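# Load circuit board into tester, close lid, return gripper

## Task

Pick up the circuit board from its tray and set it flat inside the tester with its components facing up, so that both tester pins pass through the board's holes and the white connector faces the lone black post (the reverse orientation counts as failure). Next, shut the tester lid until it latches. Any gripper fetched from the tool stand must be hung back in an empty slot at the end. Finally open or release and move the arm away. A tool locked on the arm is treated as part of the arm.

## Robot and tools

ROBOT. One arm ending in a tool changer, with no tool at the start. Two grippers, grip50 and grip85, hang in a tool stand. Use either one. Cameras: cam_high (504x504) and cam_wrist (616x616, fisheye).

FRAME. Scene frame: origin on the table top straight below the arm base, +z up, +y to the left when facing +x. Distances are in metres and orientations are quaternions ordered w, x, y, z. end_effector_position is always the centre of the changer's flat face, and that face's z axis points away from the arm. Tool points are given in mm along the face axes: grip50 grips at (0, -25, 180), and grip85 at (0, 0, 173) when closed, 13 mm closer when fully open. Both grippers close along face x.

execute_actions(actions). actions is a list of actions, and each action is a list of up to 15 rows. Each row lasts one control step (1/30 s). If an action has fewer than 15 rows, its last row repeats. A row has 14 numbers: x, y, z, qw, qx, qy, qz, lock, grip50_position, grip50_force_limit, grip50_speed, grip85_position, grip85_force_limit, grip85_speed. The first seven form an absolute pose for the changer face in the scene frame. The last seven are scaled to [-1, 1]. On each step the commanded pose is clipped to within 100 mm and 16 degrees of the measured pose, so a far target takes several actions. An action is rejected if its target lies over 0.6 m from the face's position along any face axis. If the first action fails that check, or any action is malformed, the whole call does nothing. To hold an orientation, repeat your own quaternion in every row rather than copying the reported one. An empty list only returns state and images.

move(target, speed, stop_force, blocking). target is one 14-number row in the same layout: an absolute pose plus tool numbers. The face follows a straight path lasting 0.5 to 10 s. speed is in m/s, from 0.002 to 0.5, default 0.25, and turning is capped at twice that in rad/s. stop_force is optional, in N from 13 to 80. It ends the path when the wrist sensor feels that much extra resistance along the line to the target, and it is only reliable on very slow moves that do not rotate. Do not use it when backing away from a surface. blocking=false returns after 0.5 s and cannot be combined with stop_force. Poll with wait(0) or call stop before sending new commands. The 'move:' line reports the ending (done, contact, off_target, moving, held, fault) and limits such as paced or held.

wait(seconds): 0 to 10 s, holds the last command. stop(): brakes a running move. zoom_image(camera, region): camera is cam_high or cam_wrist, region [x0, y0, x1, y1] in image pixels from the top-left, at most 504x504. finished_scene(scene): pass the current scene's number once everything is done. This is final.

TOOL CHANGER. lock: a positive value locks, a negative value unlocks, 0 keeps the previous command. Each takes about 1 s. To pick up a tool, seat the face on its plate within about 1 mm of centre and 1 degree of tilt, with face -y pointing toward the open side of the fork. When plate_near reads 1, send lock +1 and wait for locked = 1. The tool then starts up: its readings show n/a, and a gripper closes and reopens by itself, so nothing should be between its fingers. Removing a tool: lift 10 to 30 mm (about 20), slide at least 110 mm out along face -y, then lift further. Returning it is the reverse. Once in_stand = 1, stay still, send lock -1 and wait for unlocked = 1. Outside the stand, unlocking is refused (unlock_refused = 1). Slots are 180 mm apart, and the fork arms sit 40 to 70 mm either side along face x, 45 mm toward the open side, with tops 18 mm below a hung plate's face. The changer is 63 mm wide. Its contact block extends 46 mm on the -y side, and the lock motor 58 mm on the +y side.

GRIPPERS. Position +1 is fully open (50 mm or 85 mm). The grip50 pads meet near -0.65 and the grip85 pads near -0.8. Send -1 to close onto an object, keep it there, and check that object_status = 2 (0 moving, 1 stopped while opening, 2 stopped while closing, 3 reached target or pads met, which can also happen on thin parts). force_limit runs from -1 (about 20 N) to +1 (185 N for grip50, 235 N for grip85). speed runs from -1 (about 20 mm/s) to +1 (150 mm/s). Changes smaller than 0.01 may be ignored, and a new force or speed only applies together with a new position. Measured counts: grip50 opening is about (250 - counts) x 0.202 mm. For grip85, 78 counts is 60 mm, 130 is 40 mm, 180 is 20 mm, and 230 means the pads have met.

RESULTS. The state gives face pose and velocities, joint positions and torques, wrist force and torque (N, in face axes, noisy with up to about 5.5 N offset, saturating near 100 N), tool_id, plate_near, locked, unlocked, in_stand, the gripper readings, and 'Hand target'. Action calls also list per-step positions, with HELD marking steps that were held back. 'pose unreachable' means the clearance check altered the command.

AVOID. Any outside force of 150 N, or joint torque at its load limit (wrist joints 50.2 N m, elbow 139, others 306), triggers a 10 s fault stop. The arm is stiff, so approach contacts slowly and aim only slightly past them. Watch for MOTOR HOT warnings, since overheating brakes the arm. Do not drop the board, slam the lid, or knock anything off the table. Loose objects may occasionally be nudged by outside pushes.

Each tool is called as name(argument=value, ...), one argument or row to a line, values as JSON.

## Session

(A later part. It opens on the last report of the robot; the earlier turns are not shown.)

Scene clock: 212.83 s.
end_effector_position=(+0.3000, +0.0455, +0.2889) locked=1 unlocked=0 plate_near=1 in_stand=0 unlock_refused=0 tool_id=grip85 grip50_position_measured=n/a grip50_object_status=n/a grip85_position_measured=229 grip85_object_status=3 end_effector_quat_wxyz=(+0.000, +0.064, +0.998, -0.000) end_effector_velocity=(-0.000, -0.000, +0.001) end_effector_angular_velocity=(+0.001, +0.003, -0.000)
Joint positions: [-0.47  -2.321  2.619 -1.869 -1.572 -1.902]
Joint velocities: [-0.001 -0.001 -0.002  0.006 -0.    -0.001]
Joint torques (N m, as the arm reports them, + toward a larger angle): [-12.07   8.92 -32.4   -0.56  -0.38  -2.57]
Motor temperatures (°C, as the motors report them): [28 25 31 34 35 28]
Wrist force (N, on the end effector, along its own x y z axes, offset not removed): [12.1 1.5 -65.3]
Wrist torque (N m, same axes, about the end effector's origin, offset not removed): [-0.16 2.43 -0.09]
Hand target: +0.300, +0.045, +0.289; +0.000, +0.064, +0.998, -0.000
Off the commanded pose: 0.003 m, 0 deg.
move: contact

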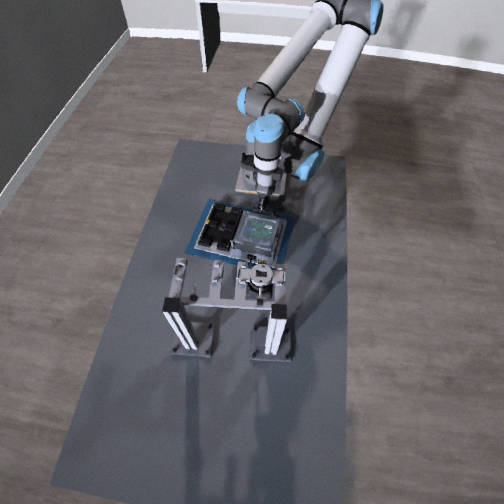

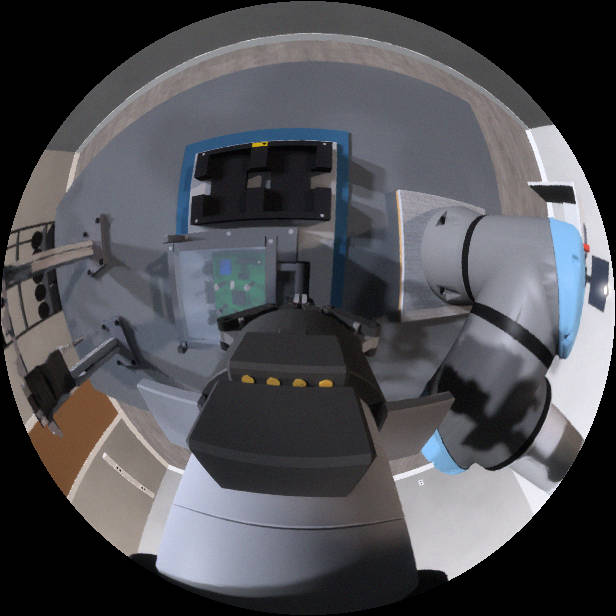

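move(
  target=[0.300,0.0455,0.292,0,0.0637,0.99797,0,0,0,0,0,-0.8,-0.6,0.8],
  speed=0.02,
)

move(
  target=[0.31,0.044,0.383,0,0.0637,0.99797,0,0,0,0,0,1,-0.6,0.8],
  speed=0.25,
)

zoom_image(
  camera="cam_wrist",
  region=[180,200,340,360],
)

Scene clock: 216.53 s.
end_effector_position=(+0.3000, +0.0455, +0.2918) locked=1 unlocked=0 plate_near=1 in_stand=0 unlock_refused=0 tool_id=grip85 grip50_position_measured=n/a grip50_object_status=n/a grip85_position_measured=229 grip85_object_status=3 end_effector_quat_wxyz=(-0.000, +0.064, +0.998, +0.000) end_effector_velocity=(+0.000, -0.000, +0.001) end_effector_angular_velocity=(+0.000, +0.000, -0.001)
Joint positions: [-0.47  -2.323  2.614 -1.861 -1.572 -1.902]
Joint velocities: [-0.001 -0.001 -0.002  0.003  0.     0.   ]
Joint torques (N m, as the arm reports them, + toward a larger angle): [  2.    -8.68 -65.13  -3.8    0.98   0.51]
Motor temperatures (°C, as the motors report them): [28 25 31 34 35 28]
Wrist force (N, on the end effector, along its own x y z axes, offset not removed): [-0.7 -2.6 -1.9]
Wrist torque (N m, same axes, about the end effector's origin, offset not removed): [-0.13 -0.26 0.02]
Hand target: +0.300, +0.045, +0.292; +0.000, +0.064, +0.998, -0.000
Off the commanded pose: 0.000 m, 0 deg.
move: done

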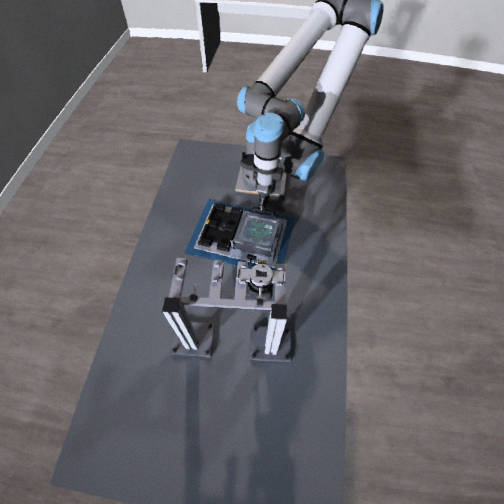

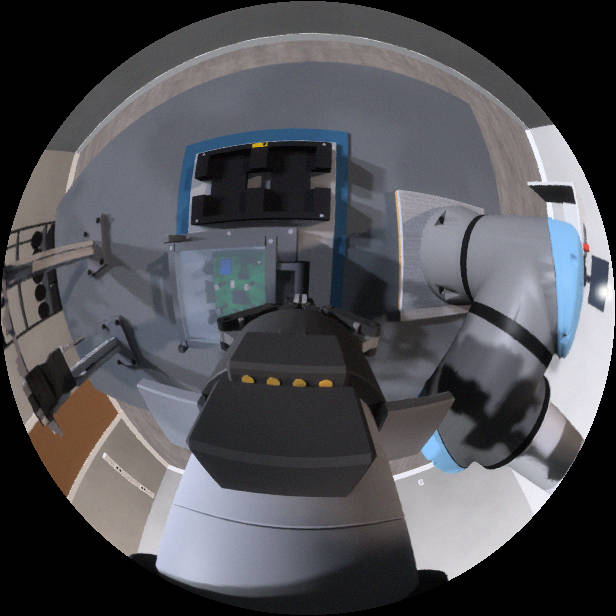

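Scene clock: 217.60 s.
end_effector_position=(+0.3100, +0.0440, +0.3827) locked=1 unlocked=0 plate_near=1 in_stand=0 unlock_refused=0 tool_id=grip85 grip50_position_measured=n/a grip50_object_status=n/a grip85_position_measured=3 grip85_object_status=3 end_effector_quat_wxyz=(+0.000, +0.064, +0.998, -0.000) end_effector_velocity=(+0.000, -0.000, +0.002) end_effector_angular_velocity=(+0.001, +0.000, +0.000)
Joint positions: [-0.457 -2.343  2.456 -1.685 -1.572 -1.89 ]
Joint velocities: [-0.001 -0.    -0.004  0.004  0.001 -0.001]
Joint torques (N m, as the arm reports them, + toward a larger angle): [-10.33  -7.42 -67.49  -3.33   1.25   0.45]
Motor temperatures (°C, as the motors report them): [28 25 31 34 35 28]
Wrist force (N, on the end effector, along its own x y z axes, offset not removed): [-0.1 -2.7 -1.6]
Wrist torque (N m, same axes, about the end effector's origin, offset not removed): [-0.20 -0.31 -0.13]
Hand target: +0.310, +0.044, +0.383; +0.000, +0.064, +0.998, -0.000
Off the commanded pose: 0.000 m, 0 deg.
move: done

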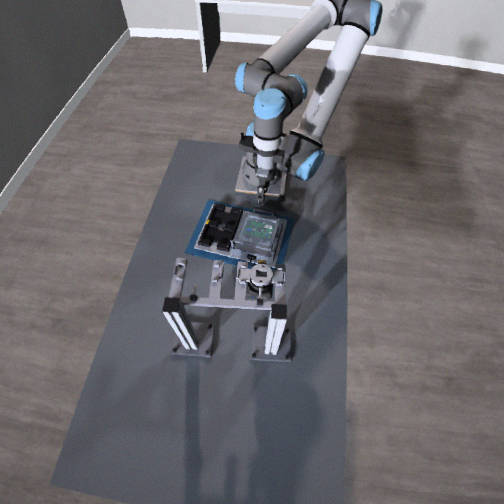

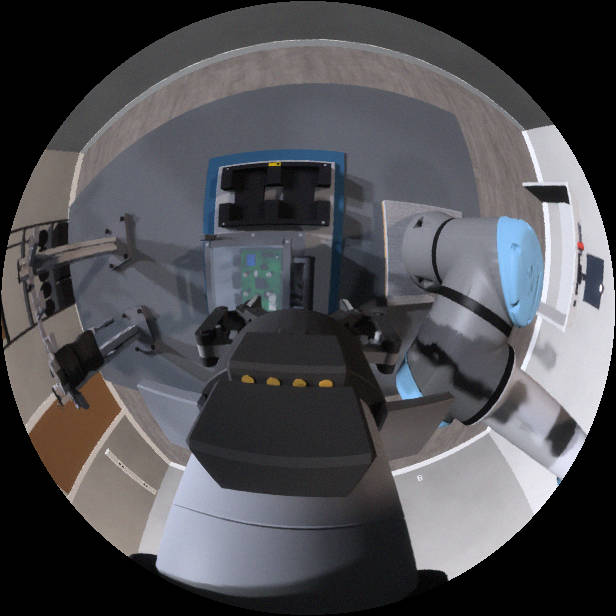

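Region (180, 200, 340, 360) of cam_wrist's 616x616 image, scaled by 3.150, with more detail than that image has.

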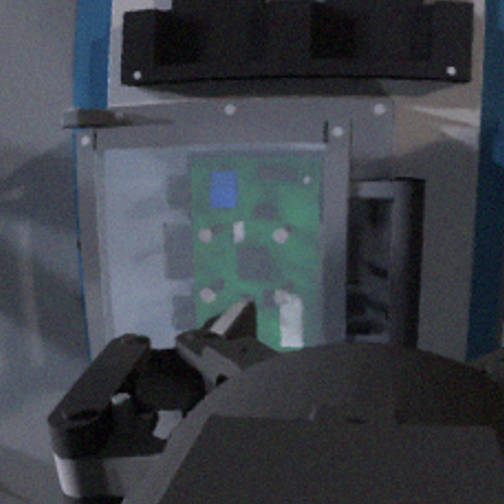

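move(
  target=[0.62,-0.1067,0.383,0,0.6769,0.7361,0,0,0,0,0,1,-0.6,0.8],
  speed=0.35,
)

move(
  target=[0.7507,-0.0957,0.383,0,0.6769,0.7361,0,0,0,0,0,1,-0.6,0.8],
  speed=0.12,
  stop_force=25,
)

move(
  target=[0.7507,-0.0957,0.3608,0,0.6769,0.7361,0,0,0,0,0,1,-0.6,0.8],
  speed=0.02,
  stop_force=25,
)

Scene clock: 226.50 s.
end_effector_position=(+0.6194, -0.1067, +0.3833) locked=1 unlocked=0 plate_near=1 in_stand=0 unlock_refused=0 tool_id=grip85 grip50_position_measured=n/a grip50_object_status=n/a grip85_position_measured=3 grip85_object_status=3 end_effector_quat_wxyz=(+0.000, +0.676, +0.737, +0.000) end_effector_velocity=(+0.002, -0.002, -0.000) end_effector_angular_velocity=(-0.000, +0.001, -0.012)
Joint positions: [-0.461 -1.63   2.057 -1.998 -1.572 -0.535]
Joint velocities: [-0.001  0.005 -0.004  0.001 -0.001  0.011]
Joint torques (N m, as the arm reports them, + toward a larger angle): [ 11.69 -36.84 -62.34  -3.51  -1.87   3.41]
Motor temperatures (°C, as the motors report them): [28 25 31 34 35 28]
Wrist force (N, on the end effector, along its own x y z axes, offset not removed): [0.3 -2.1 -1.1]
Wrist torque (N m, same axes, about the end effector's origin, offset not removed): [-0.11 -0.38 -0.18]
Hand target: +0.620, -0.107, +0.383; -0.000, +0.677, +0.736, +0.000
Off the commanded pose: 0.001 m, 0 deg.
move: done

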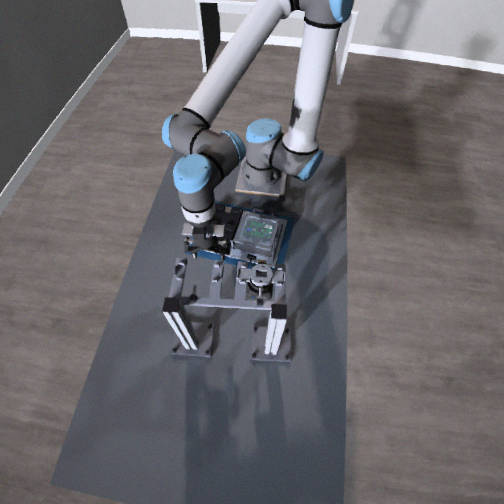

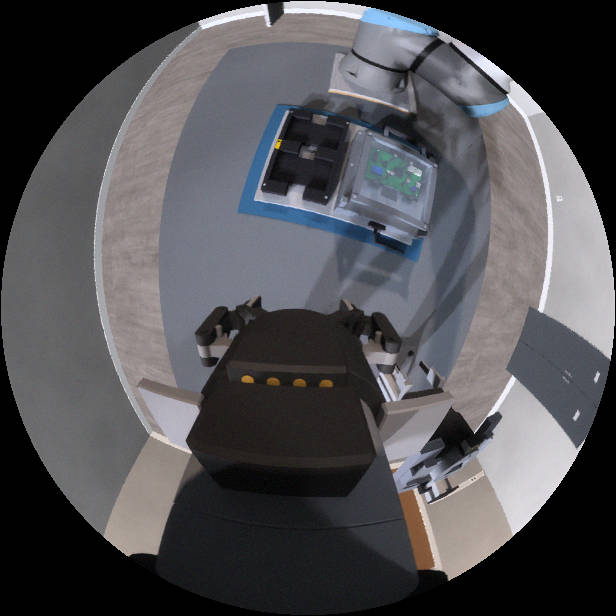

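Scene clock: 228.17 s.
end_effector_position=(+0.7504, -0.0959, +0.3831) locked=1 unlocked=0 plate_near=1 in_stand=0 unlock_refused=0 tool_id=grip85 grip50_position_measured=n/a grip50_object_status=n/a grip85_position_measured=3 grip85_object_status=3 end_effector_quat_wxyz=(+0.000, +0.677, +0.736, -0.000) end_effector_velocity=(+0.002, -0.001, -0.000) end_effector_angular_velocity=(+0.000, +0.000, -0.002)
Joint positions: [-0.369 -1.418  1.833 -1.986 -1.572 -0.442]
Joint velocities: [-0.001  0.003 -0.004  0.001 -0.     0.001]
Joint torques (N m, as the arm reports them, + toward a larger angle): [ 13.3  -64.68 -64.7   -3.48  -2.14   4.08]
Motor temperatures (°C, as the motors report them): [28 25 31 34 35 28]
Wrist force (N, on the end effector, along its own x y z axes, offset not removed): [-0.3 -0.4 0.4]
Wrist torque (N m, same axes, about the end effector's origin, offset not removed): [0.02 -0.21 -0.11]
Hand target: +0.751, -0.096, +0.383; +0.000, +0.677, +0.736, -0.000
Off the commanded pose: 0.000 m, 0 deg.
move: done

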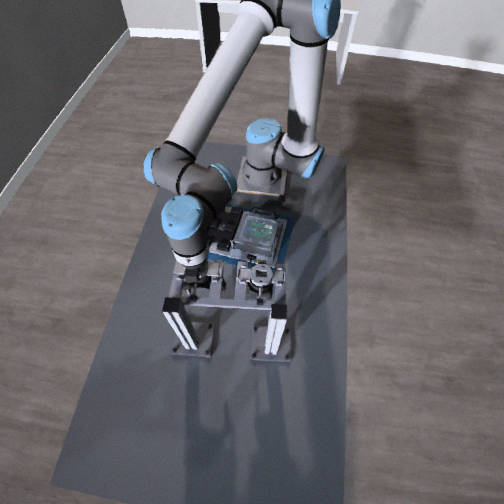

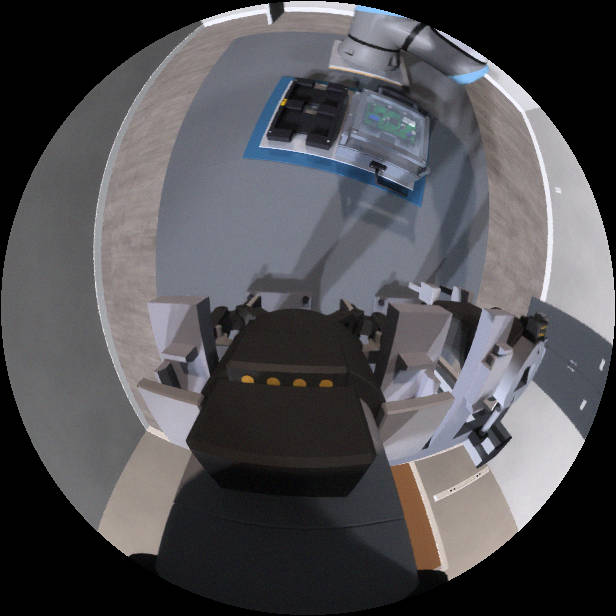

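Scene clock: 229.57 s.
end_effector_position=(+0.7507, -0.0957, +0.3612) locked=1 unlocked=0 plate_near=1 in_stand=1 unlock_refused=0 tool_id=grip85 grip50_position_measured=n/a grip50_object_status=n/a grip85_position_measured=3 grip85_object_status=3 end_effector_quat_wxyz=(-0.000, +0.677, +0.736, -0.000) end_effector_velocity=(+0.000, +0.000, -0.003) end_effector_angular_velocity=(-0.000, +0.000, +0.001)
Joint positions: [-0.369 -1.402  1.856 -2.026 -1.572 -0.442]
Joint velocities: [ 0.     0.003  0.003 -0.005 -0.    -0.   ]
Joint torques (N m, as the arm reports them, + toward a larger angle): [ 10.75 -63.14 -46.36  -9.94   1.59   3.56]
Motor temperatures (°C, as the motors report them): [28 25 31 34 35 28]
Wrist force (N, on the end effector, along its own x y z axes, offset not removed): [-0.4 -2.3 -1.0]
Wrist torque (N m, same axes, about the end effector's origin, offset not removed): [-0.25 -0.31 -0.11]
Hand target: +0.751, -0.096, +0.361; -0.000, +0.677, +0.736, -0.000
Off the commanded pose: 0.000 m, 0 deg.
move: done

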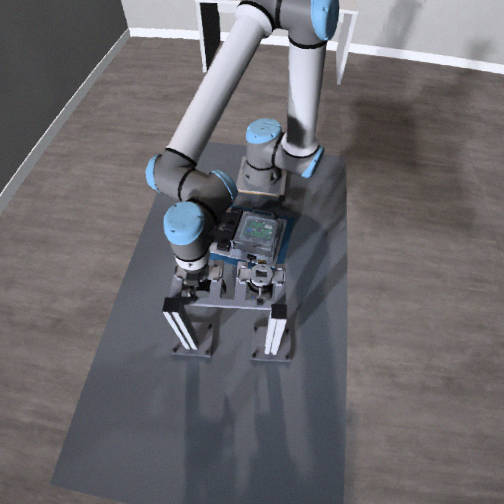

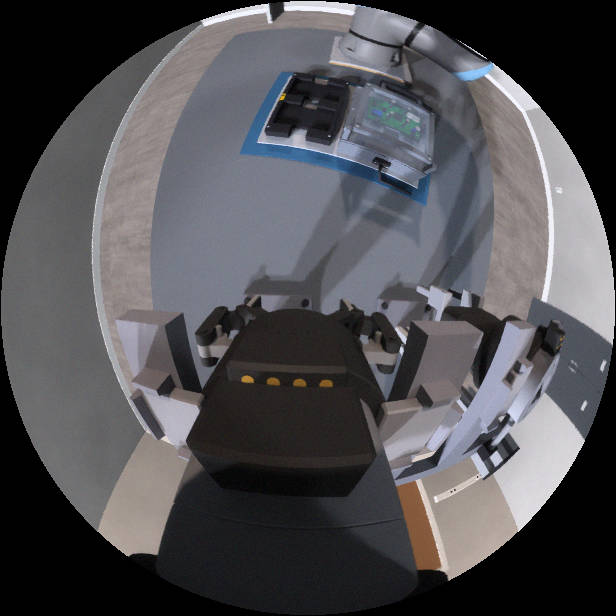

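execute_actions(
  actions=[
    [[0.7507,-0.0957,0.3608,0,0.6769,0.7361,0,-1,0,0,0,1,-0.6,0.8]],
    [[0.7507,-0.0957,0.3608,0,0.6769,0.7361,0,-1,0,0,0,1,-0.6,0.8]],
    [[0.7507,-0.0957,0.3608,0,0.6769,0.7361,0,-1,0,0,0,1,-0.6,0.8]],
  ],
)

Scene clock: 234.00 s.
end_effector_position=(+0.7507, -0.0957, +0.3608) locked=0 unlocked=1 plate_near=1 in_stand=1 unlock_refused=0 tool_id=none grip50_position_measured=n/a grip50_object_status=n/a grip85_position_measured=n/a grip85_object_status=n/a end_effector_quat_wxyz=(-0.000, +0.677, +0.736, -0.000) end_effector_velocity=(+0.000, +0.000, +0.000) end_effector_angular_velocity=(+0.000, +0.000, +0.001)
Joint positions: [-0.369 -1.401  1.857 -2.026 -1.572 -0.442]
Joint velocities: [ 0.001  0.    -0.     0.     0.    -0.   ]
Joint torques (N m, as the arm reports them, + toward a larger angle): [  5.26 -71.83 -52.55  -8.21   0.23   0.69]
Motor temperatures (°C, as the motors report them): [28 25 31 34 35 28]
Wrist force (N, on the end effector, along its own x y z axes, offset not removed): [-0.8 -3.5 -2.4]
Wrist torque (N m, same axes, about the end effector's origin, offset not removed): [-0.13 -0.22 -0.13]
Hand target: +0.751, -0.096, +0.361; -0.000, +0.677, +0.736, +0.000
Off the commanded pose: 0.000 m, 0 deg.
Step readings (end_effector_position; steps 1 to 15: 1st action; 16 to 30: 2nd action; 31 to 45: 3rd action):
0: (+0.7507, -0.0957, +0.3608)
1: (+0.7507, -0.0957, +0.3607)
2: (+0.7507, -0.0957, +0.3607)
4: (+0.7507, -0.0957, +0.3607)
8: (+0.7507, -0.0957, +0.3607)
15: (+0.7507, -0.0957, +0.3607)
16: (+0.7507, -0.0957, +0.3607)
17: (+0.7507, -0.0957, +0.3607)
19: (+0.7507, -0.0957, +0.3607)
23: (+0.7507, -0.0957, +0.3607)
30: (+0.7507, -0.0957, +0.3608)
31: (+0.7507, -0.0957, +0.3608)
32: (+0.7507, -0.0957, +0.3608)
34: (+0.7507, -0.0957, +0.3608)
38: (+0.7507, -0.0957, +0.3608)
45: end_effector_position above

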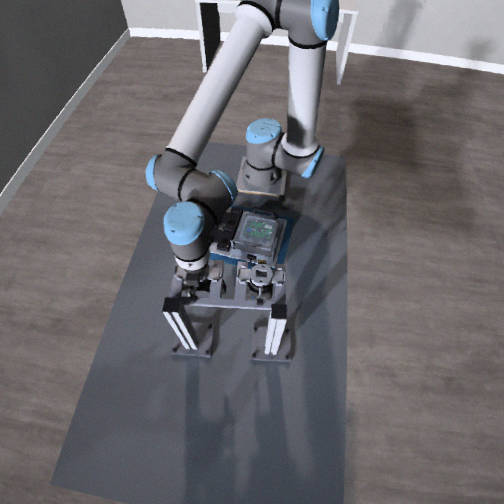

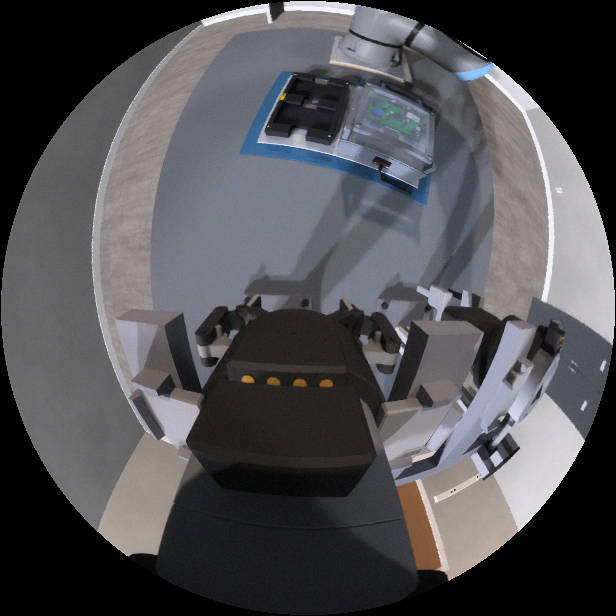

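move(
  target=[0.7507,-0.0957,0.52,0,0.6769,0.7361,0,0,0,0,0,1,-0.6,0.8],
  speed=0.2,
)

Scene clock: 239.33 s.
end_effector_position=(+0.7507, -0.0957, +0.5196) locked=0 unlocked=1 plate_near=0 in_stand=0 unlock_refused=0 tool_id=none grip50_position_measured=n/a grip50_object_status=n/a grip85_position_measured=n/a grip85_object_status=n/a end_effector_quat_wxyz=(+0.000, +0.677, +0.736, +0.000) end_effector_velocity=(+0.000, -0.001, +0.002) end_effector_angular_velocity=(+0.000, +0.001, -0.000)
Joint positions: [-0.369 -1.483  1.657 -1.745 -1.572 -0.442]
Joint velocities: [-0.001  0.001 -0.004  0.004  0.    -0.   ]
Joint torques (N m, as the arm reports them, + toward a larger angle): [ 10.52 -81.27 -58.44  -2.04   0.45   3.51]
Motor temperatures (°C, as the motors report them): [28 25 31 34 35 28]
Wrist force (N, on the end effector, along its own x y z axes, offset not removed): [0.8 -0.4 -3.0]
Wrist torque (N m, same axes, about the end effector's origin, offset not removed): [0.04 -0.24 -0.01]
Hand target: +0.751, -0.096, +0.520; +0.000, +0.677, +0.736, +0.000
Off the commanded pose: 0.000 m, 0 deg.
move: done

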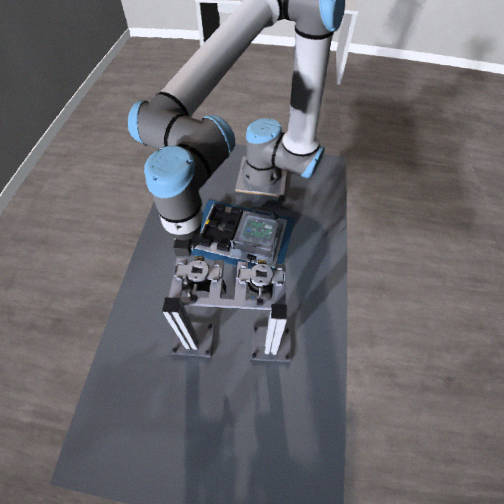

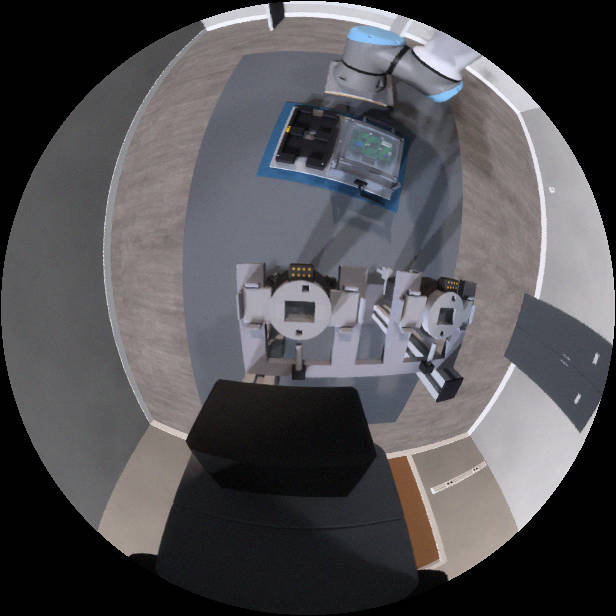

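finished_scene(
  scene=2,
)

The scene is finished: the task was done.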